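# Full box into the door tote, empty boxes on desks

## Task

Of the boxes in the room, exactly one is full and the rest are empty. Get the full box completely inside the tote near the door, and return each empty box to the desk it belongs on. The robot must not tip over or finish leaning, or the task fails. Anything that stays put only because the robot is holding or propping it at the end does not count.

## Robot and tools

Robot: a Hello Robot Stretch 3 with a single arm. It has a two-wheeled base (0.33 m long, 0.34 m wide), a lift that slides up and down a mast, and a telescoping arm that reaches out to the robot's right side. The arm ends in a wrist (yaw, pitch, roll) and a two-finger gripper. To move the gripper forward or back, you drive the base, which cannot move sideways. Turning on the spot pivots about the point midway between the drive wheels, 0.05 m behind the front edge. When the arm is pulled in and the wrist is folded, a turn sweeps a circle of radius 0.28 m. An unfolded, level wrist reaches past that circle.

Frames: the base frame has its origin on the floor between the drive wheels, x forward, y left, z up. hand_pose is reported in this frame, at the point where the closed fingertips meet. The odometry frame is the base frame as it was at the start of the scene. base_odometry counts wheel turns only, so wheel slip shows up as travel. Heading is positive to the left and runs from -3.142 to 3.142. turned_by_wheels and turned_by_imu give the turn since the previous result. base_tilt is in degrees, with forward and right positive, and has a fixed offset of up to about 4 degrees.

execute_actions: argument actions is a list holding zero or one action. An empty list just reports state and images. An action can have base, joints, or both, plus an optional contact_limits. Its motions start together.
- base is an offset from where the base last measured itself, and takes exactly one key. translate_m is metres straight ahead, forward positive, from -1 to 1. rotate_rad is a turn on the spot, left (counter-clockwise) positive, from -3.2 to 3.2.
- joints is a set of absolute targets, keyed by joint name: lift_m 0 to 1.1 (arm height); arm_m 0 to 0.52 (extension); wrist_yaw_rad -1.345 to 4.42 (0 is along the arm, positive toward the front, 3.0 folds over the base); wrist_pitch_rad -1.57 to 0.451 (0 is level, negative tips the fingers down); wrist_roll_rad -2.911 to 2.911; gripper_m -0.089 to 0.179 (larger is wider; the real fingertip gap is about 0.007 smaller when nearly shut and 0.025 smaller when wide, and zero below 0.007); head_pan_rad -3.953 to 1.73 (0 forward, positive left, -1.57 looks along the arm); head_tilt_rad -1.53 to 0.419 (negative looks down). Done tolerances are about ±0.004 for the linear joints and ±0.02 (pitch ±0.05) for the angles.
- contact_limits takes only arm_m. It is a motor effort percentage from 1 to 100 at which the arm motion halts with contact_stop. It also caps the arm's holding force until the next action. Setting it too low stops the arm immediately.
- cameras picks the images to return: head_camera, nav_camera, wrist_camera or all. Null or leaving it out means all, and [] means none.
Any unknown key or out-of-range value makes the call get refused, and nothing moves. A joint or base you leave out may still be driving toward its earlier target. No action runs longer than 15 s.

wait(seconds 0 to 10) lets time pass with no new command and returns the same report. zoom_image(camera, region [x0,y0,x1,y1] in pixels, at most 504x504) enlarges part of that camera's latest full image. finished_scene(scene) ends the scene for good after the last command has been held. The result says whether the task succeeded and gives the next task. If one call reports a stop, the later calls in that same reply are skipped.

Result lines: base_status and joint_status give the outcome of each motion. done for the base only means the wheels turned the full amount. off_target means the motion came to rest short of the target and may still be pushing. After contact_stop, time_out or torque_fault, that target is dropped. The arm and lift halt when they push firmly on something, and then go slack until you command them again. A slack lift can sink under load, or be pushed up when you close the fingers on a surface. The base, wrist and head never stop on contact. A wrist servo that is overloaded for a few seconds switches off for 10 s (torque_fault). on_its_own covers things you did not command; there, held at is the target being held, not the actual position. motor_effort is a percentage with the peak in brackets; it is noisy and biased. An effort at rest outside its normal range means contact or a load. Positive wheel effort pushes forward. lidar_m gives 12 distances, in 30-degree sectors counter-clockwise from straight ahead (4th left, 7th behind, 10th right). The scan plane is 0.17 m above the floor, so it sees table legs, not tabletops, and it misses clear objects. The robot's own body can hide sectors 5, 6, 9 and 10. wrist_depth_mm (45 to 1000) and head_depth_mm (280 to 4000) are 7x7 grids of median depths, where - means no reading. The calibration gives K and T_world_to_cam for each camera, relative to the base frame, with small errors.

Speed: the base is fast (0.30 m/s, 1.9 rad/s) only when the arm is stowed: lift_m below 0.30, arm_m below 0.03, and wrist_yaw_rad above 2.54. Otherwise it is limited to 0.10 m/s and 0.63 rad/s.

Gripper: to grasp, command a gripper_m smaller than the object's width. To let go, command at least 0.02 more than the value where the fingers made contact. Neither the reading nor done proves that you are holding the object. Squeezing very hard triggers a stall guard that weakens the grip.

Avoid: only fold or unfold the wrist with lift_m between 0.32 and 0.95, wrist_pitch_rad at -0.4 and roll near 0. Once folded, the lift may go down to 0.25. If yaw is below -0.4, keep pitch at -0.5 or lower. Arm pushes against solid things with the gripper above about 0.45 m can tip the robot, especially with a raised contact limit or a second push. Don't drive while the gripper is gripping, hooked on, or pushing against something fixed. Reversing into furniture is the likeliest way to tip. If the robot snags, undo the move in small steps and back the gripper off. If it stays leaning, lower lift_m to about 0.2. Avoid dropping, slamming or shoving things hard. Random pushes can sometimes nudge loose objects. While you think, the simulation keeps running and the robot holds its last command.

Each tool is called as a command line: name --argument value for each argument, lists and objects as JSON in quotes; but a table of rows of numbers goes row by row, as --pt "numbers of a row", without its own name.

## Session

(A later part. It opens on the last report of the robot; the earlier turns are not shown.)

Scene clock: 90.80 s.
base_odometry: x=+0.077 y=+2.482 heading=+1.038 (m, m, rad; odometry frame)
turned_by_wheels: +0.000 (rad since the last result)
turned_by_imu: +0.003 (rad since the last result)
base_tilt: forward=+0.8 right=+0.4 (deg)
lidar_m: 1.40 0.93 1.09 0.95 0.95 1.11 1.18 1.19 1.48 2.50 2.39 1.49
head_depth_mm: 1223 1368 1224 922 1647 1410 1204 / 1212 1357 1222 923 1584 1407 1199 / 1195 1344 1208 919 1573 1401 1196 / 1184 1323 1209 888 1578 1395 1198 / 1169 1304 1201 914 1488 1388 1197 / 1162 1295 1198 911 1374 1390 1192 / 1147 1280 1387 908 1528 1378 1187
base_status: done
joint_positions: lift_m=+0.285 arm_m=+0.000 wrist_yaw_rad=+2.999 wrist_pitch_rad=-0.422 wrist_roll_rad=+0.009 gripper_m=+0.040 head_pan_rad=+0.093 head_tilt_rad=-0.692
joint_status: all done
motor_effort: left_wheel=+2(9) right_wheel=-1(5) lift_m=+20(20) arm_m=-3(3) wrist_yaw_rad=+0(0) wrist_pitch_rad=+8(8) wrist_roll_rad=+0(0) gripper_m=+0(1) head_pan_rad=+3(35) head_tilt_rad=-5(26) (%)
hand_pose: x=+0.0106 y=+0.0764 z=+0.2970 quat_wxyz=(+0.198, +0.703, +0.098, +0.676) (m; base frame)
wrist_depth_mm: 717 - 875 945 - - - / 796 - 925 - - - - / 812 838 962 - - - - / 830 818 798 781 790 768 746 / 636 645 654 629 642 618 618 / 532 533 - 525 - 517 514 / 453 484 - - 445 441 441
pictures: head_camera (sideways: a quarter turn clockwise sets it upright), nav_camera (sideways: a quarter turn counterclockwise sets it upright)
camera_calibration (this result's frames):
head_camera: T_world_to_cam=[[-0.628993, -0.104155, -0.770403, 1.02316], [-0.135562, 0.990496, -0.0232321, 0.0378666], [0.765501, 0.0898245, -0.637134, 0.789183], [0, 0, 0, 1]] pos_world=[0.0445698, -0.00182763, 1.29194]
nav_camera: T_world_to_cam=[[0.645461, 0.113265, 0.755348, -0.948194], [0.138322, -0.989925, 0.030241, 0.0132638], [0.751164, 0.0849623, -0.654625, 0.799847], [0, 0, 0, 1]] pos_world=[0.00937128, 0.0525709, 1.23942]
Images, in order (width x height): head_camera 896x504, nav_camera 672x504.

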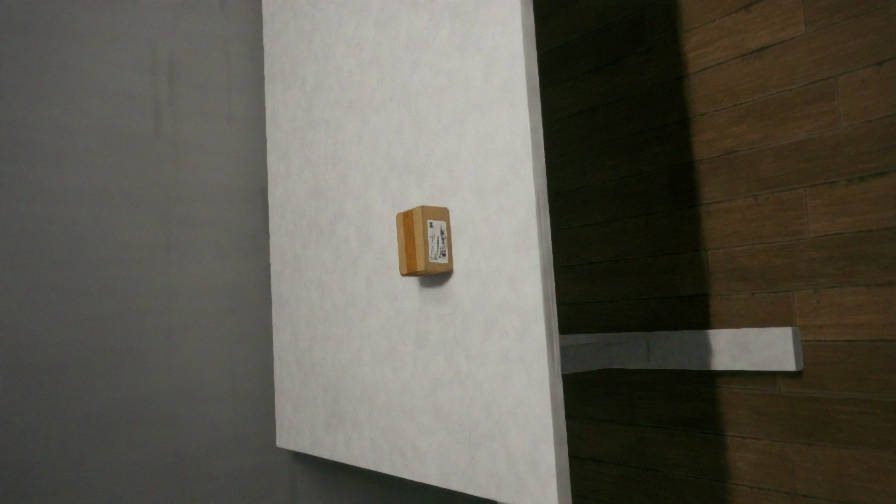

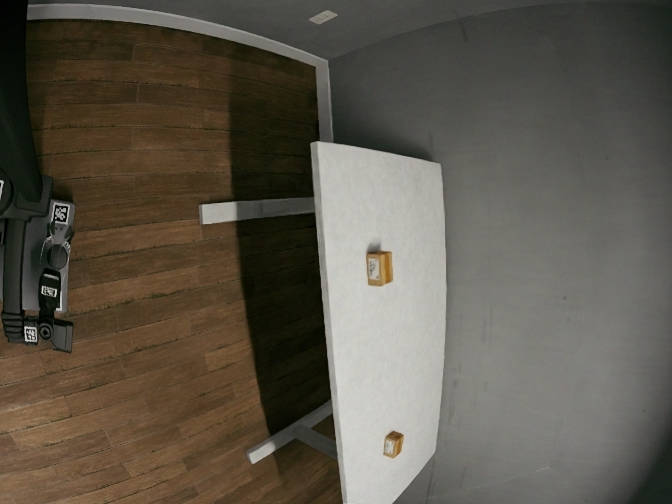

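execute_actions --actions '[{"base":{"translate_m":0.2}}]' --cameras '[]'

execute_actions --actions '[{"base":{"rotate_rad":1.838},"joints":{"head_pan_rad":-1.57,"head_tilt_rad":-0.8,"lift_m":0.6}}]' --cameras '[]'

execute_actions --actions '[{"base":{"translate_m":-0.167},"joints":{"lift_m":0.91,"wrist_yaw_rad":1.57,"gripper_m":0.12}}]' --cameras '["head_camera"]'

execute_actions --actions '[{"joints":{"arm_m":0.43,"wrist_pitch_rad":-1.0}}]'

Scene clock: 94.20 s.
base_odometry: x=+0.179 y=+2.654 heading=+1.039 (m, m, rad; odometry frame)
turned_by_wheels: +0.000 (rad since the last result)
turned_by_imu: +0.001 (rad since the last result)
base_tilt: forward=+0.9 right=+0.4 (deg)
lidar_m: 1.20 0.74 1.15 1.00 1.00 1.17 1.38 1.64 1.62 2.08 2.33 1.33
head_depth_mm: 1046 1174 1220 927 741 1338 1211 / 1035 1157 1225 921 740 1310 1203 / 1025 1145 1217 918 739 1307 1203 / 1013 1131 1211 913 732 1298 1193 / 1000 1124 1199 913 733 662 1194 / 995 1107 1181 910 735 659 1170 / 986 1098 1177 906 732 643 1188
base_status: done
joint_positions: lift_m=+0.285 arm_m=+0.000 wrist_yaw_rad=+2.999 wrist_pitch_rad=-0.422 wrist_roll_rad=+0.009 gripper_m=+0.040 head_pan_rad=+0.093 head_tilt_rad=-0.693
joint_status: not commanded
motor_effort: left_wheel=+1(10) right_wheel=-2(3) lift_m=+20(20) arm_m=-3(3) wrist_yaw_rad=+0(0) wrist_pitch_rad=+8(8) wrist_roll_rad=+0(0) gripper_m=+0(0) head_pan_rad=+4(3) head_tilt_rad=-4(5) (%)
hand_pose: x=+0.0106 y=+0.0764 z=+0.2970 quat_wxyz=(+0.198, +0.703, +0.098, +0.676) (m; base frame)
wrist_depth_mm: 773 - 888 - - - - / 803 - 974 - - - - / 846 904 - - - - - / 809 803 788 795 788 774 759 / 644 641 667 640 635 621 618 / 539 527 - 528 - 508 467 / 460 480 - - 445 442 443
pictures: none
No camera images: the call's "cameras" was empty. Leave "cameras" out to get every camera's image.

Scene clock: 98.03 s.
base_odometry: x=+0.179 y=+2.654 heading=+2.876 (m, m, rad; odometry frame)
turned_by_wheels: +1.838 (rad since the last result)
turned_by_imu: +1.814 (rad since the last result)
base_tilt: forward=+0.9 right=+0.4 (deg)
lidar_m: 1.00 1.05 1.47 1.38 1.92 2.26 2.09 1.33 1.24 0.74 1.26 1.03
head_depth_mm: 1012 1148 1027 817 683 1321 1155 / 1017 1153 1020 816 682 1324 1190 / 1028 1165 1015 766 695 1322 1176 / 1038 1173 1012 812 697 1320 1197 / 1036 1178 1012 811 694 1302 1166 / 1053 1202 1328 809 691 1320 1153 / 1062 1201 1407 1640 1420 1312 1151
base_status: done
joint_positions: lift_m=+0.600 arm_m=+0.000 wrist_yaw_rad=+2.999 wrist_pitch_rad=-0.421 wrist_roll_rad=+0.009 gripper_m=+0.040 head_pan_rad=-1.563 head_tilt_rad=-0.791
joint_status: all done
motor_effort: left_wheel=-3(8) right_wheel=+3(7) lift_m=+24(26) arm_m=-3(3) wrist_yaw_rad=+1(1) wrist_pitch_rad=+8(8) wrist_roll_rad=+0(0) gripper_m=+0(0) head_pan_rad=-3(39) head_tilt_rad=-6(16) (%)
hand_pose: x=+0.0106 y=+0.0764 z=+0.6118 quat_wxyz=(+0.197, +0.703, +0.098, +0.676) (m; base frame)
wrist_depth_mm: - - - - - - - / - - - - - - - / - - - - - - - / - - - - - - - / - - - - - - - / 940 904 - 903 - 901 894 / 803 815 - 805 757 781 765
pictures: none
No camera images: the call's "cameras" was empty. Leave "cameras" out to get every camera's image.

Scene clock: 101.70 s.
base_odometry: x=+0.340 y=+2.611 heading=+2.876 (m, m, rad; odometry frame)
turned_by_wheels: +0.000 (rad since the last result)
turned_by_imu: -0.001 (rad since the last result)
base_tilt: forward=+0.9 right=+0.4 (deg)
lidar_m: 1.17 1.22 1.72 1.40 1.91 2.14 2.16 1.19 1.23 1.20 0.78 1.20
head_depth_mm: 1008 1143 1025 820 - - 1160 / 1016 1144 1020 815 - - 1139 / 1025 1153 1018 813 - - 1129 / 1029 1170 1015 789 695 1379 1116 / 1039 1174 1011 762 693 1376 1105 / 1046 1170 1012 810 692 - - / 1055 1198 1007 807 691 - 1111
base_status: done
joint_positions: lift_m=+0.910 arm_m=+0.000 wrist_yaw_rad=+1.572 wrist_pitch_rad=-0.421 wrist_roll_rad=+0.009 gripper_m=+0.120 head_pan_rad=-1.563 head_tilt_rad=-0.791
joint_status: all done
motor_effort: left_wheel=-2(6) right_wheel=+2(6) lift_m=+24(25) arm_m=-3(3) wrist_yaw_rad=-2(2) wrist_pitch_rad=+8(8) wrist_roll_rad=+0(0) gripper_m=+0(80) head_pan_rad=-3(3) head_tilt_rad=-5(6) (%)
hand_pose: x=+0.2026 y=-0.1452 z=+0.9219 quat_wxyz=(+0.592, +0.595, -0.386, +0.382) (m; base frame)
wrist_depth_mm: - 993 967 948 945 950 893 / - - - - - - - / - - - - - - - / - - - - - - - / - - - - - - - / - - - - - 415 403 / - - - - - - 344
pictures: head_camera (sideways: a quarter turn clockwise sets it upright)
camera_calibration (this result's frames):
head_camera: T_world_to_cam=[[-0.0508443, 0.708121, -0.704259, 0.933422], [0.998421, 0.0528952, -0.0188962, 0.0253018], [0.0238711, -0.704108, -0.709692, 0.888083], [0, 0, 0, 1]] pos_world=[0.0009978, -0.0370076, 1.28811]
Images, in order (width x height): head_camera 896x504.

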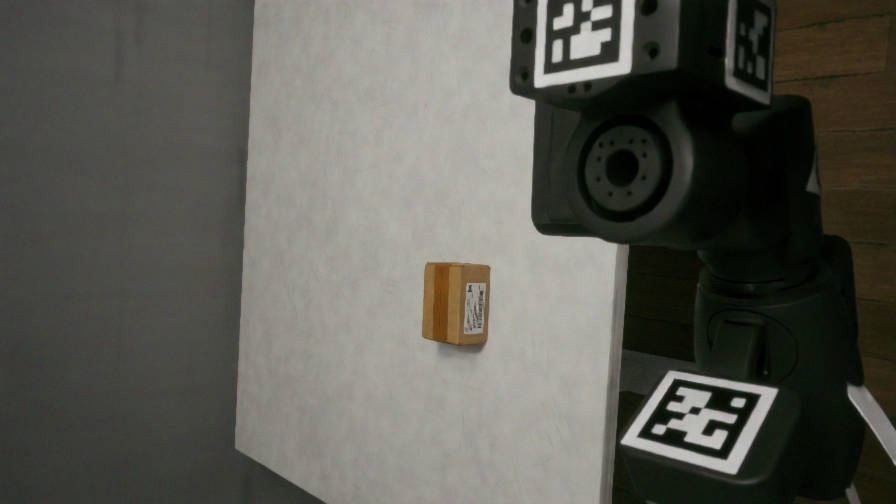

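Scene clock: 106.07 s.
base_odometry: x=+0.340 y=+2.611 heading=+2.876 (m, m, rad; odometry frame)
turned_by_wheels: +0.000 (rad since the last result)
turned_by_imu: +0.000 (rad since the last result)
base_tilt: forward=+0.9 right=+0.4 (deg)
lidar_m: 1.16 1.22 1.72 1.39 1.91 2.13 2.16 1.19 1.23 1.20 0.78 1.20
head_depth_mm: 1004 - - 819 681 1328 1161 / 992 1172 1016 819 678 1322 1165 / 1008 - 983 815 679 1318 1159 / 1029 1159 948 789 696 1317 1157 / 1038 1181 1013 757 693 1317 1158 / 1046 1177 1008 810 691 1291 1151 / 1057 1202 1005 807 690 1317 1152
base_status: not commanded
joint_positions: lift_m=+0.910 arm_m=+0.430 wrist_yaw_rad=+1.570 wrist_pitch_rad=-1.004 wrist_roll_rad=+0.009 gripper_m=+0.120 head_pan_rad=-1.563 head_tilt_rad=-0.791
joint_status: all done
motor_effort: left_wheel=-3(3) right_wheel=+2(3) lift_m=+24(24) arm_m=+2(1) wrist_yaw_rad=+0(2) wrist_pitch_rad=+1(8) wrist_roll_rad=+0(1) gripper_m=+0(0) head_pan_rad=-3(4) head_tilt_rad=-5(6) (%)
hand_pose: x=+0.0959 y=-0.5749 z=+0.8195 quat_wxyz=(+0.678, +0.680, -0.201, +0.194) (m; base frame)
wrist_depth_mm: - - 381 376 378 370 367 / - - 346 344 340 335 336 / - - 317 319 317 314 313 / - 305 293 291 294 295 290 / - 279 276 273 272 275 271 / 965 264 255 212 249 259 252 / 884 242 240 199 238 238 239
pictures: head_camera (sideways: a quarter turn clockwise sets it upright), nav_camera (sideways: a quarter turn counterclockwise sets it upright), wrist_camera
camera_calibration (this result's frames):
head_camera: T_world_to_cam=[[-0.0507267, 0.708129, -0.704259, 0.933421], [0.99843, 0.0527294, -0.0188962, 0.0253017], [0.0237542, -0.704112, -0.709692, 0.888084], [0, 0, 0, 1]] pos_world=[0.000991655, -0.0370067, 1.28811]
nav_camera: T_world_to_cam=[[0.0583881, -0.723753, 0.687585, -0.8563], [-0.998091, -0.0562029, 0.0255963, 0.0262464], [0.0201189, -0.687767, -0.725653, 0.896688], [0, 0, 0, 1]] pos_world=[0.0581537, -0.00156186, 1.23879]
wrist_camera: T_world_to_cam=[[-0.0299673, -0.999475, -0.0123001, -0.558499], [-0.912461, 0.0323779, -0.407881, 0.479338], [0.408065, -0.000999713, -0.912952, 0.872083], [0, 0, 0, 1]] pos_world=[0.0647738, -0.572854, 0.984814]
Images, in order (width x height): head_camera 896x504, nav_camera 672x504, wrist_camera 644x364.

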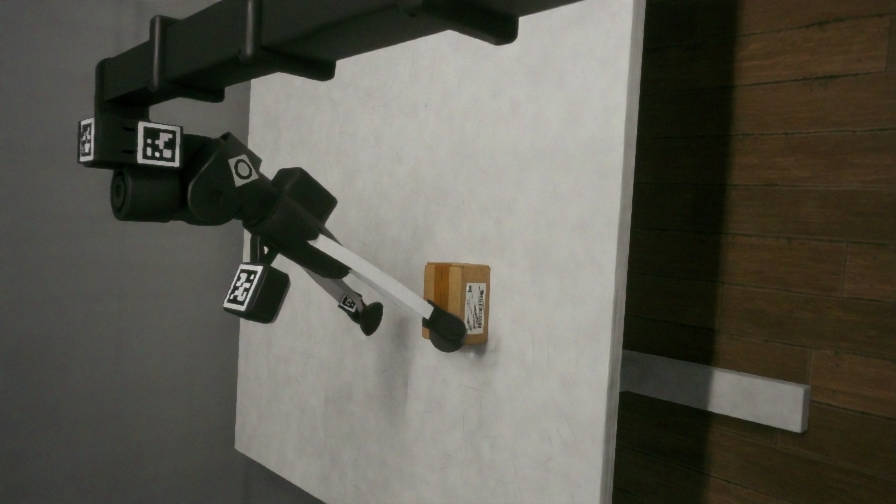

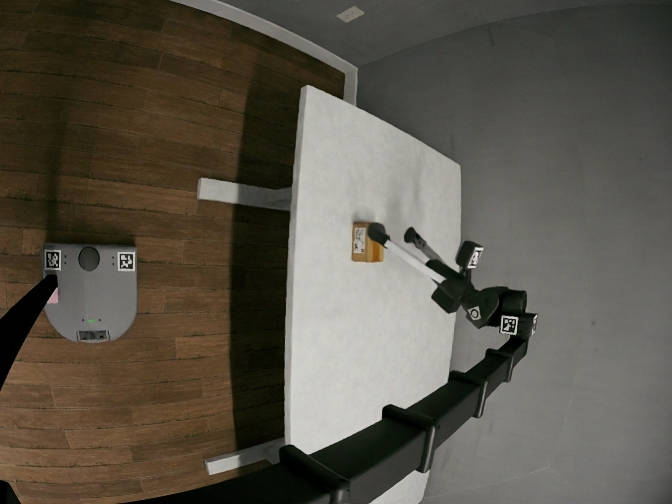

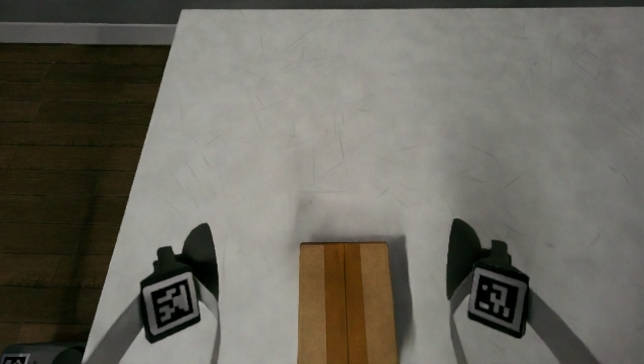

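execute_actions --actions '[{"base":{"translate_m":-0.024},"joints":{"arm_m":0.441,"lift_m":0.836}}]' --cameras '["wrist_camera"]'

execute_actions --actions '[{"joints":{"gripper_m":0.01}}]' --cameras '["wrist_camera"]'

execute_actions --actions '[{"joints":{"lift_m":0.855},"base":{"translate_m":0}}]' --cameras '["wrist_camera"]'

Scene clock: 108.77 s.
base_odometry: x=+0.363 y=+2.604 heading=+2.876 (m, m, rad; odometry frame)
turned_by_wheels: +0.000 (rad since the last result)
turned_by_imu: +0.000 (rad since the last result)
base_tilt: forward=+0.8 right=+0.4 (deg)
lidar_m: 1.19 1.25 1.75 1.40 1.84 2.12 1.90 1.17 1.23 1.19 0.79 1.22
head_depth_mm: 1005 1133 1061 - - 1298 1158 / 1014 1111 1002 805 679 1324 1162 / 1022 1115 - 814 679 1320 1156 / 1029 1163 1092 792 693 1325 1156 / 1038 1177 1009 759 692 1319 1155 / 1044 1175 1010 810 692 1296 1154 / 1053 1184 1009 809 692 1313 1151
base_status: done
joint_positions: lift_m=+0.836 arm_m=+0.441 wrist_yaw_rad=+1.570 wrist_pitch_rad=-1.005 wrist_roll_rad=+0.009 gripper_m=+0.120 head_pan_rad=-1.563 head_tilt_rad=-0.791
joint_status: all done
motor_effort: left_wheel=-2(7) right_wheel=+3(5) lift_m=+19(19) arm_m=+3(2) wrist_yaw_rad=+0(0) wrist_pitch_rad=+2(2) wrist_roll_rad=+0(0) gripper_m=+1(0) head_pan_rad=-3(3) head_tilt_rad=-6(5) (%)
hand_pose: x=+0.0957 y=-0.5859 z=+0.7456 quat_wxyz=(+0.679, +0.680, -0.200, +0.194) (m; base frame)
wrist_depth_mm: - 277 274 272 270 270 267 / - 252 251 249 246 246 244 / - 233 230 230 229 228 226 / 224 215 215 159 210 211 210 / 204 200 197 148 195 198 196 / 187 188 184 139 182 187 184 / 177 175 173 131 170 171 172
pictures: wrist_camera
camera_calibration (this result's frames):
wrist_camera: T_world_to_cam=[[-0.0299792, -0.999475, -0.0122737, -0.570433], [-0.912828, 0.0323789, -0.407059, 0.448802], [0.407243, -0.000999524, -0.913319, 0.805077], [0, 0, 0, 1]] pos_world=[0.0647163, -0.58386, 0.91098]
Images, in order (width x height): wrist_camera 644x364.

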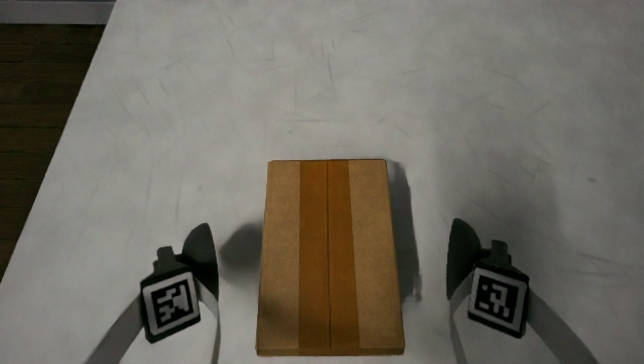

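Scene clock: 110.37 s.
base_odometry: x=+0.363 y=+2.604 heading=+2.876 (m, m, rad; odometry frame)
turned_by_wheels: +0.000 (rad since the last result)
turned_by_imu: +0.000 (rad since the last result)
base_tilt: forward=+0.8 right=+0.4 (deg)
lidar_m: 1.19 1.25 1.75 1.40 1.84 2.12 1.90 1.17 1.23 1.19 0.79 1.22
head_depth_mm: 1003 1136 1059 - - 1301 1159 / 1010 1107 1004 805 681 1326 1154 / 1017 1116 - 814 680 1313 1156 / 1030 1170 1089 789 695 1324 1158 / 1039 1178 1010 755 694 1323 1152 / 1047 1171 1010 808 691 1285 1150 / 1056 1183 1005 807 690 1311 1151
base_status: not commanded
joint_positions: lift_m=+0.836 arm_m=+0.441 wrist_yaw_rad=+1.570 wrist_pitch_rad=-1.005 wrist_roll_rad=+0.009 gripper_m=+0.011 head_pan_rad=-1.563 head_tilt_rad=-0.791
joint_status: all done
motor_effort: left_wheel=-3(2) right_wheel=+2(2) lift_m=+20(20) arm_m=+2(2) wrist_yaw_rad=+0(0) wrist_pitch_rad=+2(2) wrist_roll_rad=+0(0) gripper_m=-17(91) head_pan_rad=-3(3) head_tilt_rad=-6(6) (%)
hand_pose: x=+0.0957 y=-0.5859 z=+0.7456 quat_wxyz=(+0.679, +0.680, -0.200, +0.194) (m; base frame)
wrist_depth_mm: - 275 270 271 268 267 265 / - 252 248 248 246 245 245 / - 232 233 229 228 227 225 / 221 215 212 155 208 212 211 / 203 201 200 144 195 199 195 / 189 188 184 135 135 186 185 / 178 177 174 128 170 174 174
pictures: wrist_camera
camera_calibration (this result's frames):
wrist_camera: T_world_to_cam=[[-0.0299785, -0.999475, -0.0122736, -0.570433], [-0.912828, 0.0323783, -0.407059, 0.448802], [0.407243, -0.000999293, -0.913319, 0.805077], [0, 0, 0, 1]] pos_world=[0.0647163, -0.58386, 0.91098]
Images, in order (width x height): wrist_camera 644x364.

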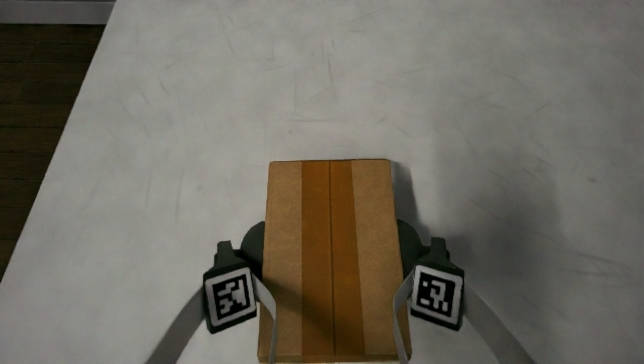

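Scene clock: 111.27 s.
base_odometry: x=+0.363 y=+2.604 heading=+2.876 (m, m, rad; odometry frame)
turned_by_wheels: +0.000 (rad since the last result)
turned_by_imu: +0.000 (rad since the last result)
base_tilt: forward=+0.8 right=+0.4 (deg)
lidar_m: 1.19 1.25 1.75 1.40 1.84 2.12 1.89 1.17 1.23 1.20 0.79 1.23
head_depth_mm: 1004 1131 1102 - - 1319 1160 / 1018 1101 997 815 681 1323 1159 / 1021 1114 950 814 678 1329 1158 / 1029 1166 1093 809 696 1320 1158 / 1036 1179 977 749 693 1317 1155 / 1044 1172 1007 809 692 1285 1150 / 1054 1183 1006 808 691 1317 1149
base_status: done
joint_positions: lift_m=+0.855 arm_m=+0.441 wrist_yaw_rad=+1.570 wrist_pitch_rad=-1.005 wrist_roll_rad=+0.009 gripper_m=+0.011 head_pan_rad=-1.563 head_tilt_rad=-0.791
joint_status: all done
motor_effort: left_wheel=-1(3) right_wheel=+2(3) lift_m=+24(24) arm_m=+2(2) wrist_yaw_rad=+0(0) wrist_pitch_rad=+2(2) wrist_roll_rad=+0(0) gripper_m=-17(16) head_pan_rad=-4(4) head_tilt_rad=-5(5) (%)
hand_pose: x=+0.0956 y=-0.5859 z=+0.7643 quat_wxyz=(+0.679, +0.680, -0.200, +0.194) (m; base frame)
wrist_depth_mm: - 311 300 299 296 291 293 / - 280 274 275 270 273 267 / - 255 252 252 252 248 248 / - 234 234 155 230 232 228 / 903 220 219 144 213 215 214 / 210 204 201 135 135 203 203 / 194 195 190 127 186 189 191
pictures: wrist_camera
camera_calibration (this result's frames):
wrist_camera: T_world_to_cam=[[-0.0299829, -0.999475, -0.0122633, -0.570213], [-0.912969, 0.0323785, -0.406741, 0.456116], [0.406925, -0.000999247, -0.913461, 0.822336], [0, 0, 0, 1]] pos_world=[0.064694, -0.583861, 0.9297]
Images, in order (width x height): wrist_camera 644x364.

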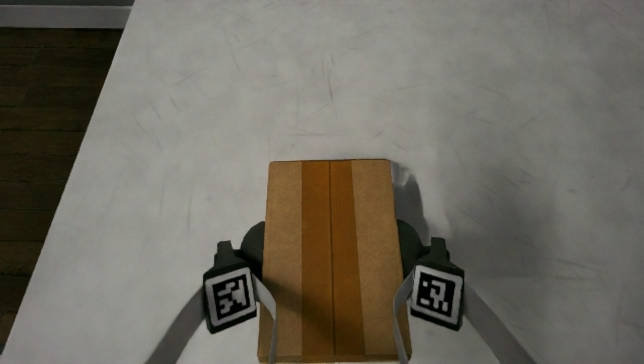

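execute_actions --actions '[{"joints":{"lift_m":0.834}}]' --cameras '[]'

execute_actions --actions '[{"joints":{"gripper_m":0.09}}]' --cameras '[]'

execute_actions --actions '[{"joints":{"lift_m":0.91,"gripper_m":0.12},"base":{"translate_m":-0.66}}]'

Scene clock: 112.77 s.
base_odometry: x=+0.363 y=+2.604 heading=+2.876 (m, m, rad; odometry frame)
turned_by_wheels: +0.000 (rad since the last result)
turned_by_imu: +0.000 (rad since the last result)
base_tilt: forward=+0.9 right=+0.3 (deg)
lidar_m: 1.19 1.24 1.75 1.40 1.85 2.12 1.90 1.17 1.23 1.19 0.79 1.22
head_depth_mm: 1005 1138 1061 - - 1314 1172 / 1013 1110 983 804 682 1321 1158 / 1020 1116 949 816 680 1325 1156 / 1030 1169 1092 794 693 1328 1152 / 1037 1174 1008 760 694 1315 1149 / 1048 1172 1011 810 692 1291 1155 / 1051 1182 1004 808 691 1319 1150
base_status: not commanded
joint_positions: lift_m=+0.834 arm_m=+0.441 wrist_yaw_rad=+1.570 wrist_pitch_rad=-1.005 wrist_roll_rad=+0.009 gripper_m=+0.011 head_pan_rad=-1.563 head_tilt_rad=-0.791
joint_status: all done
motor_effort: left_wheel=-1(1) right_wheel=+1(1) lift_m=+20(23) arm_m=+3(2) wrist_yaw_rad=-1(0) wrist_pitch_rad=+2(2) wrist_roll_rad=+0(0) gripper_m=-16(16) head_pan_rad=-3(4) head_tilt_rad=-5(5) (%)
hand_pose: x=+0.0956 y=-0.5859 z=+0.7436 quat_wxyz=(+0.679, +0.680, -0.200, +0.194) (m; base frame)
wrist_depth_mm: - 274 271 267 267 265 262 / - 250 248 249 246 244 242 / - 230 230 227 226 225 223 / 220 212 212 155 207 208 207 / 201 200 197 144 192 194 196 / 185 186 183 135 135 183 182 / 175 175 172 127 169 172 172
pictures: none
No camera images: the call's "cameras" was empty. Leave "cameras" out to get every camera's image.

Scene clock: 114.07 s.
base_odometry: x=+0.363 y=+2.604 heading=+2.876 (m, m, rad; odometry frame)
turned_by_wheels: +0.000 (rad since the last result)
turned_by_imu: +0.000 (rad since the last result)
base_tilt: forward=+0.8 right=+0.4 (deg)
lidar_m: 1.19 1.25 1.75 1.40 1.84 2.12 1.90 1.17 1.23 1.19 0.79 1.22
head_depth_mm: 1003 1137 1060 - - 1309 1173 / 1011 1104 985 804 681 1317 1162 / 1024 1114 950 813 679 1316 1153 / 1030 1161 1090 801 696 1317 1153 / 1040 1179 1007 760 694 1318 1153 / 1050 1176 1010 807 692 1292 1154 / 1057 1185 1008 807 691 1312 1153
base_status: not commanded
joint_positions: lift_m=+0.834 arm_m=+0.441 wrist_yaw_rad=+1.570 wrist_pitch_rad=-1.005 wrist_roll_rad=+0.009 gripper_m=+0.090 head_pan_rad=-1.563 head_tilt_rad=-0.791
joint_status: all done
motor_effort: left_wheel=-2(2) right_wheel=+3(4) lift_m=+20(20) arm_m=+2(2) wrist_yaw_rad=+0(0) wrist_pitch_rad=+2(2) wrist_roll_rad=+0(0) gripper_m=+0(80) head_pan_rad=-3(3) head_tilt_rad=-5(5) (%)
hand_pose: x=+0.0956 y=-0.5859 z=+0.7436 quat_wxyz=(+0.679, +0.680, -0.200, +0.194) (m; base frame)
wrist_depth_mm: - 272 271 269 265 266 263 / - 249 248 247 246 244 242 / - 230 227 228 227 225 225 / 219 212 213 155 206 209 208 / 201 198 198 145 192 195 196 / 185 186 160 137 138 184 183 / 175 176 172 130 169 171 171
pictures: none
No camera images: the call's "cameras" was empty. Leave "cameras" out to get every camera's image.

Scene clock: 121.77 s.
base_odometry: x=+1.000 y=+2.431 heading=+2.876 (m, m, rad; odometry frame)
turned_by_wheels: +0.000 (rad since the last result)
turned_by_imu: +0.000 (rad since the last result)
base_tilt: forward=+0.9 right=+0.4 (deg)
lidar_m: 1.85 1.94 1.65 1.41 1.95 1.25 1.25 1.61 0.76 1.17 1.23 1.20
head_depth_mm: 986 - - 817 681 1295 1156 / 973 1150 1018 817 679 1285 1137 / 987 - 982 815 678 1317 1161 / 1006 1126 947 784 679 1320 1155 / 1017 1154 1012 788 677 1319 1153 / 1028 1165 1010 810 691 1315 1153 / 1034 1170 1004 808 690 1309 1149
base_status: done
joint_positions: lift_m=+0.910 arm_m=+0.441 wrist_yaw_rad=+1.570 wrist_pitch_rad=-1.005 wrist_roll_rad=+0.009 gripper_m=+0.120 head_pan_rad=-1.563 head_tilt_rad=-0.791
joint_status: all done
motor_effort: left_wheel=-2(6) right_wheel=+3(3) lift_m=+24(25) arm_m=+3(2) wrist_yaw_rad=+0(0) wrist_pitch_rad=+2(2) wrist_roll_rad=+0(0) gripper_m=+1(79) head_pan_rad=-3(3) head_tilt_rad=-6(5) (%)
hand_pose: x=+0.0956 y=-0.5859 z=+0.8193 quat_wxyz=(+0.679, +0.680, -0.200, +0.194) (m; base frame)
wrist_depth_mm: - - 374 372 373 363 368 / - - 348 345 342 341 340 / - 323 319 315 315 312 311 / - 297 294 293 291 291 289 / - 275 275 276 274 274 268 / 951 261 257 258 207 256 254 / 874 241 241 241 195 238 239
pictures: head_camera (sideways: a quarter turn clockwise sets it upright), nav_camera (sideways: a quarter turn counterclockwise sets it upright), wrist_camera
camera_calibration (this result's frames):
head_camera: T_world_to_cam=[[-0.0507267, 0.708129, -0.704259, 0.933421], [0.99843, 0.0527294, -0.0188962, 0.0253017], [0.0237542, -0.704111, -0.709692, 0.888084], [0, 0, 0, 1]] pos_world=[0.000991655, -0.0370067, 1.28811]
nav_camera: T_world_to_cam=[[0.0583881, -0.723753, 0.687585, -0.8563], [-0.998091, -0.0562029, 0.0255963, 0.0262464], [0.0201189, -0.687767, -0.725653, 0.896688], [0, 0, 0, 1]] pos_world=[0.0581537, -0.00156186, 1.23879]
wrist_camera: T_world_to_cam=[[-0.0299853, -0.999475, -0.0122595, -0.569544], [-0.913023, 0.0323793, -0.406621, 0.47836], [0.406805, -0.000999452, -0.913515, 0.872631], [0, 0, 0, 1]] pos_world=[0.0646856, -0.583862, 0.984691]
Images, in order (width x height): head_camera 896x504, nav_camera 672x504, wrist_camera 644x364.

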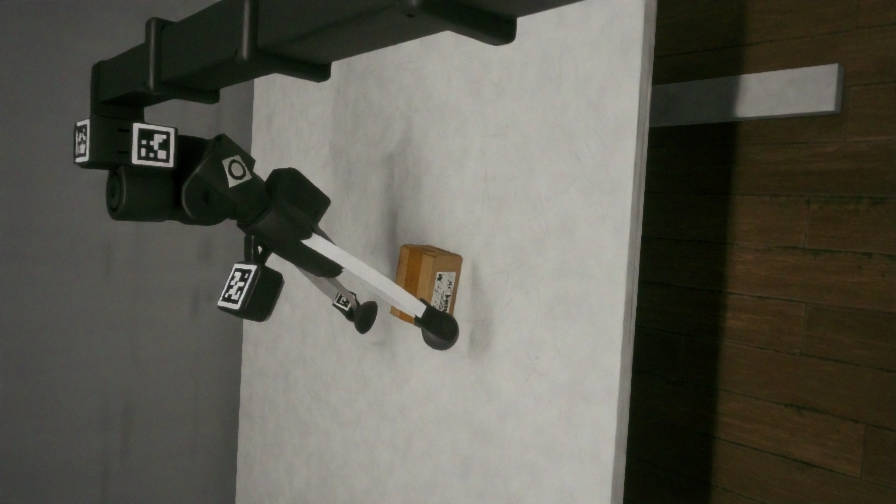

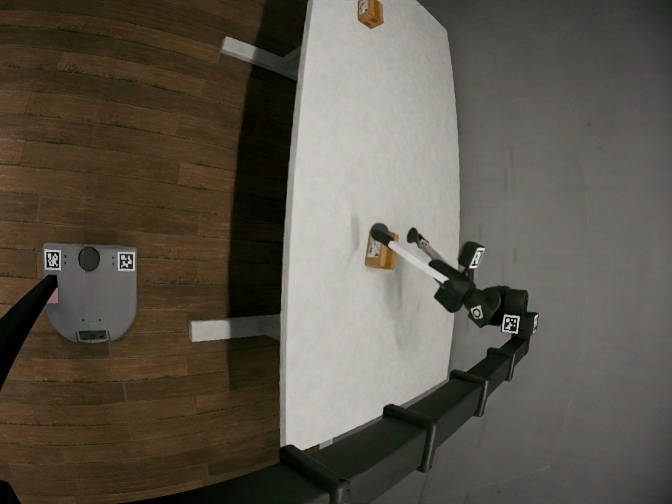

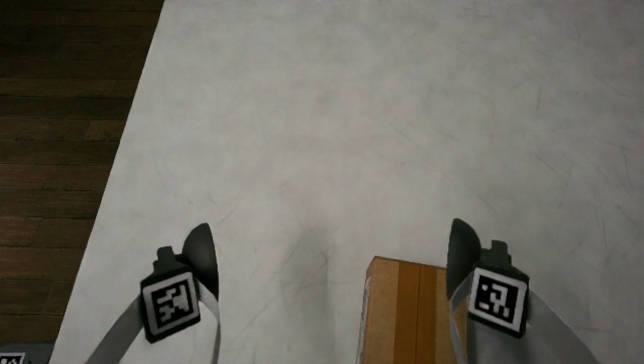

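execute_actions --actions '[{"base":{"translate_m":-0.037},"joints":{"arm_m":0.472,"lift_m":0.885,"wrist_yaw_rad":1.39}}]' --cameras '["wrist_camera"]'

execute_actions --actions '[{"joints":{"lift_m":0.836,"gripper_m":0.10}}]' --cameras '["wrist_camera"]'

Scene clock: 123.53 s.
base_odometry: x=+1.036 y=+2.421 heading=+2.876 (m, m, rad; odometry frame)
turned_by_wheels: +0.000 (rad since the last result)
turned_by_imu: +0.000 (rad since the last result)
base_tilt: forward=+0.9 right=+0.4 (deg)
lidar_m: 1.89 1.98 1.66 1.41 1.95 1.77 1.28 1.61 0.75 1.17 1.22 1.22
head_depth_mm: 985 1084 - - 666 1300 1160 / 976 1170 1018 815 680 1288 1142 / 998 - 980 813 680 1326 1155 / 1008 1132 948 813 679 1315 1156 / 1015 1157 1010 785 679 1317 1155 / 1023 1167 1009 808 676 1319 1152 / 1030 1169 1005 809 690 1308 1150
base_status: done
joint_positions: lift_m=+0.885 arm_m=+0.472 wrist_yaw_rad=+1.392 wrist_pitch_rad=-1.005 wrist_roll_rad=+0.009 gripper_m=+0.120 head_pan_rad=-1.563 head_tilt_rad=-0.791
joint_status: all done
motor_effort: left_wheel=-2(7) right_wheel=+3(5) lift_m=+19(22) arm_m=+3(3) wrist_yaw_rad=-1(3) wrist_pitch_rad=+2(2) wrist_roll_rad=+0(0) gripper_m=+1(0) head_pan_rad=-3(4) head_tilt_rad=-6(5) (%)
hand_pose: x=+0.0936 y=-0.6376 z=+0.7946 quat_wxyz=(+0.693, +0.659, -0.260, +0.133) (m; base frame)
wrist_depth_mm: 358 344 339 337 337 334 333 / 322 314 314 312 310 307 307 / 289 291 289 286 287 283 281 / 273 269 268 269 264 265 260 / 252 252 248 197 245 248 245 / 235 235 232 185 230 232 229 / 222 219 219 176 217 213 216
pictures: wrist_camera
camera_calibration (this result's frames):
wrist_camera: T_world_to_cam=[[-0.206935, -0.978278, -0.0122592, -0.591538], [-0.892777, 0.193945, -0.406613, 0.569343], [0.400158, -0.0731978, -0.913518, 0.80534], [0, 0, 0, 1]] pos_world=[0.0636235, -0.63016, 0.959943]
Images, in order (width x height): wrist_camera 644x364.

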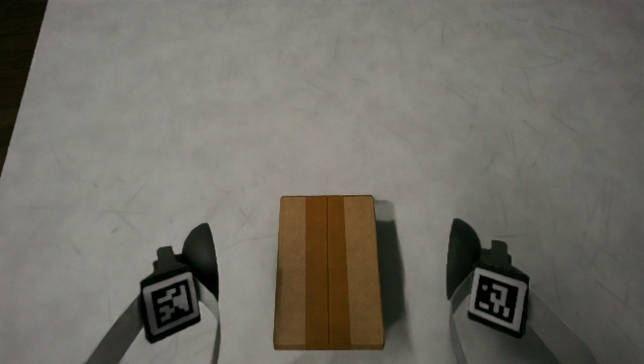

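Scene clock: 124.80 s.
base_odometry: x=+1.036 y=+2.421 heading=+2.876 (m, m, rad; odometry frame)
turned_by_wheels: +0.000 (rad since the last result)
turned_by_imu: +0.000 (rad since the last result)
base_tilt: forward=+0.9 right=+0.4 (deg)
lidar_m: 1.89 1.98 1.66 1.41 1.96 1.77 1.28 1.61 0.75 1.17 1.23 1.22
head_depth_mm: 980 1111 1058 - - 1308 1159 / 993 1081 983 815 679 1286 1138 / 997 1094 951 816 678 1317 1158 / 1008 1139 1014 802 677 1321 1153 / 1016 1152 1014 781 676 1315 1152 / 1026 1170 1007 806 677 1315 1154 / 1034 1169 1005 807 690 1313 1155
base_status: not commanded
joint_positions: lift_m=+0.836 arm_m=+0.472 wrist_yaw_rad=+1.392 wrist_pitch_rad=-1.005 wrist_roll_rad=+0.009 gripper_m=+0.100 head_pan_rad=-1.563 head_tilt_rad=-0.791
joint_status: all done
motor_effort: left_wheel=-2(3) right_wheel=+3(2) lift_m=+19(21) arm_m=+2(3) wrist_yaw_rad=-1(2) wrist_pitch_rad=+2(2) wrist_roll_rad=+0(0) gripper_m=+1(74) head_pan_rad=-3(3) head_tilt_rad=-5(5) (%)
hand_pose: x=+0.0936 y=-0.6376 z=+0.7456 quat_wxyz=(+0.693, +0.659, -0.260, +0.133) (m; base frame)
wrist_depth_mm: 280 276 274 274 270 268 269 / 252 253 251 250 248 246 243 / 233 235 232 229 229 228 226 / 217 214 212 158 210 213 209 / 201 201 199 148 196 196 195 / 189 188 185 138 180 186 184 / 178 176 174 132 171 172 173
pictures: wrist_camera
camera_calibration (this result's frames):
wrist_camera: T_world_to_cam=[[-0.206935, -0.978278, -0.0122592, -0.592142], [-0.892777, 0.193945, -0.406613, 0.549417], [0.400158, -0.0731978, -0.913518, 0.760571], [0, 0, 0, 1]] pos_world=[0.0636235, -0.630164, 0.910937]
Images, in order (width x height): wrist_camera 644x364.

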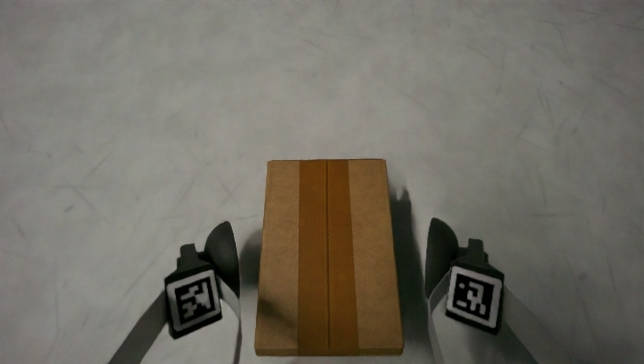

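execute_actions --actions '[{"joints":{"gripper_m":0.01}}]' --cameras '[]'

execute_actions --actions '[{"joints":{"lift_m":0.852}}]' --cameras '["wrist_camera"]'

Scene clock: 126.43 s.
base_odometry: x=+1.036 y=+2.421 heading=+2.876 (m, m, rad; odometry frame)
turned_by_wheels: +0.000 (rad since the last result)
turned_by_imu: +0.000 (rad since the last result)
base_tilt: forward=+0.9 right=+0.4 (deg)
lidar_m: 1.89 1.98 1.66 1.41 1.95 1.77 1.28 1.61 0.75 1.17 1.23 1.23
head_depth_mm: 984 1114 1057 - - 1296 1162 / 995 1092 981 815 680 1287 1136 / 999 1090 948 815 680 1319 1155 / 1008 1140 1012 802 679 1320 1159 / 1014 1152 1012 779 676 1323 1157 / 1024 1166 1008 808 676 1317 1157 / 1032 1170 1006 808 691 1311 1152
base_status: not commanded
joint_positions: lift_m=+0.836 arm_m=+0.472 wrist_yaw_rad=+1.392 wrist_pitch_rad=-1.005 wrist_roll_rad=+0.009 gripper_m=+0.011 head_pan_rad=-1.563 head_tilt_rad=-0.791
joint_status: all done
motor_effort: left_wheel=-2(2) right_wheel=+3(3) lift_m=+20(20) arm_m=+2(3) wrist_yaw_rad=-1(1) wrist_pitch_rad=+2(2) wrist_roll_rad=+0(0) gripper_m=-17(91) head_pan_rad=-4(4) head_tilt_rad=-6(6) (%)
hand_pose: x=+0.0936 y=-0.6376 z=+0.7456 quat_wxyz=(+0.693, +0.659, -0.260, +0.133) (m; base frame)
wrist_depth_mm: 277 277 273 273 270 271 266 / 252 252 253 249 247 247 246 / 232 232 231 229 228 227 225 / 217 214 214 154 210 210 209 / 200 200 200 144 195 198 196 / 188 189 184 135 134 184 183 / 177 176 173 126 171 173 174
pictures: none
No camera images: the call's "cameras" was empty. Leave "cameras" out to get every camera's image.

Scene clock: 127.30 s.
base_odometry: x=+1.036 y=+2.421 heading=+2.876 (m, m, rad; odometry frame)
turned_by_wheels: +0.000 (rad since the last result)
turned_by_imu: +0.000 (rad since the last result)
base_tilt: forward=+0.9 right=+0.4 (deg)
lidar_m: 1.89 1.98 1.67 1.41 1.95 1.77 1.27 1.62 0.75 1.17 1.23 1.22
head_depth_mm: 984 1106 1099 - - 1300 1160 / 993 1094 1020 815 678 1292 1142 / 1001 - 966 814 679 1322 1156 / 1006 1146 978 801 679 1324 1157 / 1018 1154 1011 771 676 1317 1153 / 1023 1165 1009 808 677 1316 1154 / 1034 1166 1003 807 690 1314 1152
base_status: not commanded
joint_positions: lift_m=+0.852 arm_m=+0.472 wrist_yaw_rad=+1.392 wrist_pitch_rad=-1.006 wrist_roll_rad=+0.009 gripper_m=+0.011 head_pan_rad=-1.563 head_tilt_rad=-0.791
joint_status: all done
motor_effort: left_wheel=-2(2) right_wheel=+2(2) lift_m=+24(26) arm_m=+2(3) wrist_yaw_rad=-2(1) wrist_pitch_rad=+2(2) wrist_roll_rad=+0(0) gripper_m=-16(17) head_pan_rad=-4(3) head_tilt_rad=-6(6) (%)
hand_pose: x=+0.0935 y=-0.6376 z=+0.7613 quat_wxyz=(+0.693, +0.659, -0.260, +0.132) (m; base frame)
wrist_depth_mm: 296 295 296 291 293 291 289 / 273 272 271 269 266 265 264 / 251 250 249 250 246 245 244 / 234 232 229 155 226 227 226 / 218 215 216 145 211 212 211 / 204 203 200 135 135 198 196 / 190 191 186 128 185 188 187
pictures: wrist_camera
camera_calibration (this result's frames):
wrist_camera: T_world_to_cam=[[-0.206951, -0.978275, -0.0122459, -0.591962], [-0.892956, 0.193987, -0.406201, 0.555439], [0.399752, -0.0731289, -0.913702, 0.77518], [0, 0, 0, 1]] pos_world=[0.063595, -0.630161, 0.926654]
Images, in order (width x height): wrist_camera 644x364.

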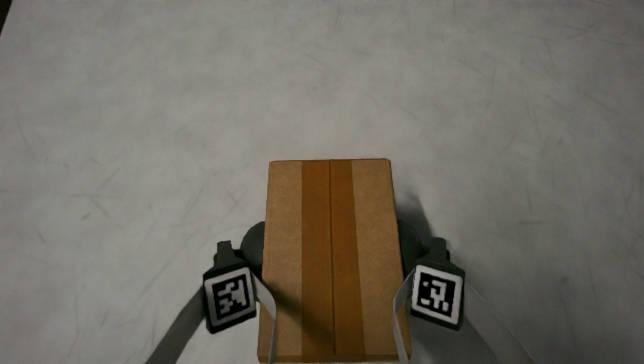

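Empty too. On to the third desk.

execute_actions --actions '[{"joints":{"lift_m":0.834}}]' --cameras '[]'

execute_actions --actions '[{"joints":{"gripper_m":0.09,"head_pan_rad":-3.4,"head_tilt_rad":-0.5}}]' --cameras '["head_camera","nav_camera"]'

execute_actions --actions '[{"joints":{"lift_m":0.92,"gripper_m":0.12},"base":{"translate_m":-0.1}}]' --cameras '["head_camera","nav_camera"]'

Scene clock: 128.57 s.
base_odometry: x=+1.036 y=+2.421 heading=+2.876 (m, m, rad; odometry frame)
turned_by_wheels: +0.000 (rad since the last result)
turned_by_imu: +0.000 (rad since the last result)
base_tilt: forward=+0.9 right=+0.4 (deg)
lidar_m: 1.89 1.98 1.66 1.41 1.95 1.78 1.28 1.61 0.75 1.17 1.23 1.22
head_depth_mm: 986 1111 1062 - - 1302 1177 / 991 1083 981 816 681 1282 1136 / 1000 1094 949 812 679 1325 1155 / 1012 1143 1053 796 677 1319 1152 / 1014 1155 1008 780 676 1317 1155 / 1027 1166 1009 808 676 1315 1150 / 1031 1170 1008 806 691 1314 1152
base_status: not commanded
joint_positions: lift_m=+0.834 arm_m=+0.472 wrist_yaw_rad=+1.392 wrist_pitch_rad=-1.006 wrist_roll_rad=+0.009 gripper_m=+0.011 head_pan_rad=-1.563 head_tilt_rad=-0.791
joint_status: all done
motor_effort: left_wheel=-2(2) right_wheel=+2(3) lift_m=+20(24) arm_m=+2(2) wrist_yaw_rad=-2(1) wrist_pitch_rad=+2(2) wrist_roll_rad=+0(0) gripper_m=-16(16) head_pan_rad=-3(3) head_tilt_rad=-5(5) (%)
hand_pose: x=+0.0935 y=-0.6376 z=+0.7435 quat_wxyz=(+0.693, +0.659, -0.260, +0.132) (m; base frame)
wrist_depth_mm: 273 271 270 269 268 269 263 / 249 247 247 247 244 246 243 / 229 230 227 226 227 224 223 / 214 212 212 154 207 209 208 / 198 199 197 144 192 195 195 / 186 185 183 135 135 182 183 / 175 175 171 127 169 171 171
pictures: none
No camera images: the call's "cameras" was empty. Leave "cameras" out to get every camera's image.

Scene clock: 130.03 s.
base_odometry: x=+1.036 y=+2.421 heading=+2.876 (m, m, rad; odometry frame)
turned_by_wheels: +0.000 (rad since the last result)
turned_by_imu: +0.000 (rad since the last result)
base_tilt: forward=+0.9 right=+0.4 (deg)
lidar_m: 1.89 1.98 1.67 1.41 1.95 1.77 1.28 1.61 0.75 1.17 1.23 1.22
head_depth_mm: 1715 1832 1458 2281 2049 - - / 1689 1811 1425 2213 2045 - - / 1649 1768 1418 2172 2035 1708 - / 1624 1740 1389 1664 1884 1701 - / 1597 1705 1261 1567 1935 1697 - / 1571 1684 1356 2020 1928 1588 1312 / 1542 1660 1339 1942 1921 1582 1308
base_status: not commanded
joint_positions: lift_m=+0.834 arm_m=+0.472 wrist_yaw_rad=+1.392 wrist_pitch_rad=-1.006 wrist_roll_rad=+0.009 gripper_m=+0.090 head_pan_rad=-3.393 head_tilt_rad=-0.508
joint_status: all done
motor_effort: left_wheel=-3(3) right_wheel=+3(4) lift_m=+20(20) arm_m=+3(3) wrist_yaw_rad=-2(1) wrist_pitch_rad=+2(2) wrist_roll_rad=+0(0) gripper_m=+0(78) head_pan_rad=-4(43) head_tilt_rad=+3(25) (%)
hand_pose: x=+0.0935 y=-0.6376 z=+0.7435 quat_wxyz=(+0.693, +0.659, -0.260, +0.132) (m; base frame)
wrist_depth_mm: 273 274 270 268 269 264 264 / 250 251 247 246 245 244 243 / 228 230 230 227 228 224 223 / 213 214 210 156 206 208 207 / 200 198 198 145 195 194 193 / 186 186 161 137 138 184 182 / 175 176 172 130 168 171 171
pictures: head_camera (sideways: a quarter turn clockwise sets it upright), nav_camera (sideways: a quarter turn counterclockwise sets it upright)
camera_calibration (this result's frames):
head_camera: T_world_to_cam=[[0.479856, -0.0763415, -0.87402, 1.15149], [-0.211399, -0.976916, -0.0307337, 0.048102], [-0.851498, 0.199515, -0.484918, 0.601013], [0, 0, 0, 1]] pos_world=[-0.0306179, 0.014987, 1.29934]
nav_camera: T_world_to_cam=[[-0.500824, 0.0739356, 0.862385, -1.08075], [0.2099, 0.976979, 0.0381377, 0.00253836], [-0.839713, 0.200115, -0.504814, 0.614653], [0, 0, 0, 1]] pos_world=[-0.0256652, -0.0455754, 1.24221]
Images, in order (width x height): head_camera 896x504, nav_camera 672x504.

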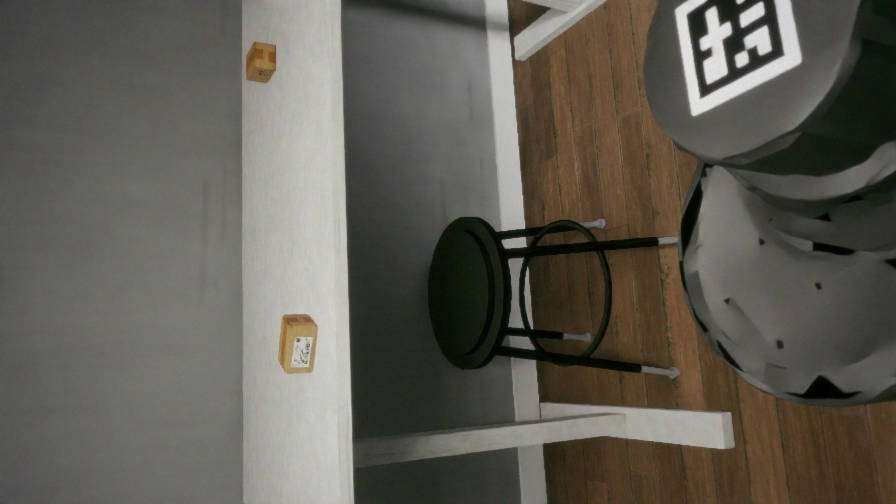

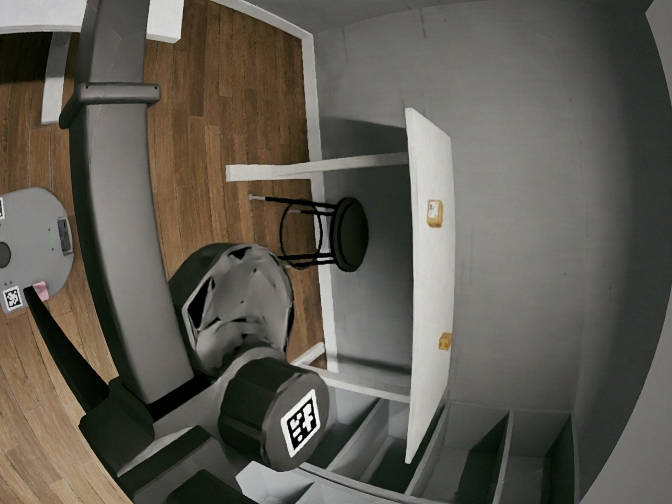

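Scene clock: 132.00 s.
base_odometry: x=+1.132 y=+2.395 heading=+2.876 (m, m, rad; odometry frame)
turned_by_wheels: +0.000 (rad since the last result)
turned_by_imu: +0.000 (rad since the last result)
base_tilt: forward=+0.9 right=+0.3 (deg)
lidar_m: 1.99 2.09 1.72 1.41 1.96 1.12 1.18 1.60 1.20 0.73 1.22 1.30
head_depth_mm: 1617 1765 1319 2100 - - - / 1595 1731 1307 2077 - - - / 1566 1701 1285 2051 - - - / 1532 1663 1274 1914 - - - / 1506 1634 1102 1872 - - - / 1488 1612 1234 1931 2034 - 1298 / 1453 1578 1132 1815 1921 1582 1311
base_status: done
joint_positions: lift_m=+0.920 arm_m=+0.472 wrist_yaw_rad=+1.392 wrist_pitch_rad=-1.006 wrist_roll_rad=+0.009 gripper_m=+0.120 head_pan_rad=-3.393 head_tilt_rad=-0.507
joint_status: all done
motor_effort: left_wheel=-2(6) right_wheel=+2(3) lift_m=+24(26) arm_m=+3(2) wrist_yaw_rad=-1(1) wrist_pitch_rad=+3(2) wrist_roll_rad=+0(0) gripper_m=+0(80) head_pan_rad=-3(3) head_tilt_rad=+2(2) (%)
hand_pose: x=+0.0935 y=-0.6376 z=+0.8292 quat_wxyz=(+0.693, +0.659, -0.260, +0.132) (m; base frame)
wrist_depth_mm: - 395 392 389 384 383 383 / - 358 358 353 354 352 350 / - 331 330 274 325 325 318 / 314 305 302 254 301 300 298 / 291 289 285 281 283 283 281 / 271 268 266 265 265 267 263 / 255 249 252 248 248 247 248
pictures: head_camera (sideways: a quarter turn clockwise sets it upright), nav_camera (sideways: a quarter turn counterclockwise sets it upright)
camera_calibration (this result's frames):
head_camera: T_world_to_cam=[[0.479482, -0.0762956, -0.874229, 1.15176], [-0.21151, -0.976892, -0.0307501, 0.0481241], [-0.851681, 0.199652, -0.48454, 0.600522], [0, 0, 0, 1]] pos_world=[-0.0306175, 0.0149909, 1.29936]
nav_camera: T_world_to_cam=[[-0.500456, 0.073893, 0.862603, -1.08103], [0.210013, 0.976954, 0.0381548, 0.00251544], [-0.839904, 0.200253, -0.504441, 0.614169], [0, 0, 0, 1]] pos_world=[-0.0256947, -0.0455658, 1.24222]
Images, in order (width x height): head_camera 896x504, nav_camera 672x504.

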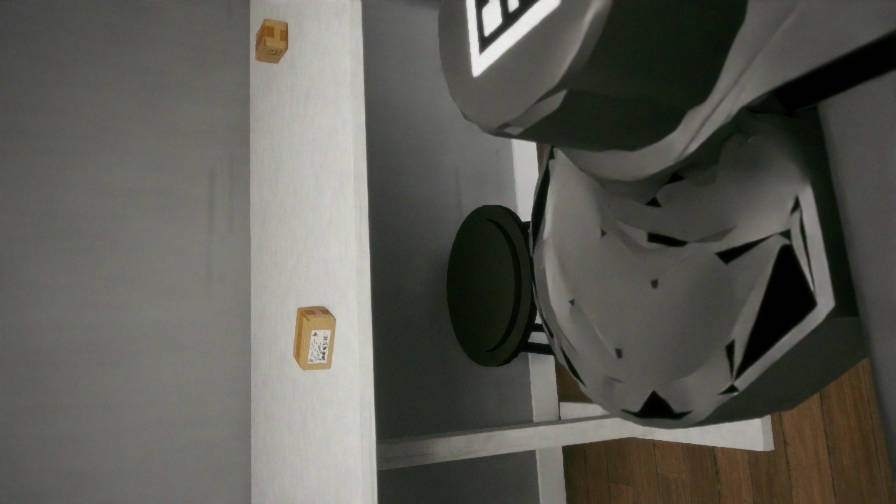

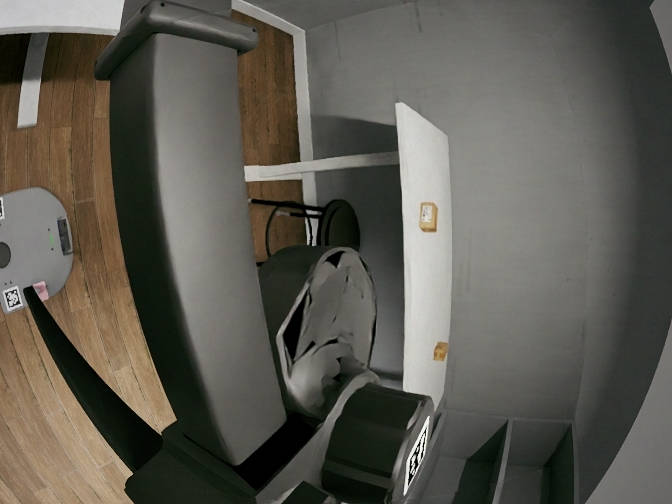

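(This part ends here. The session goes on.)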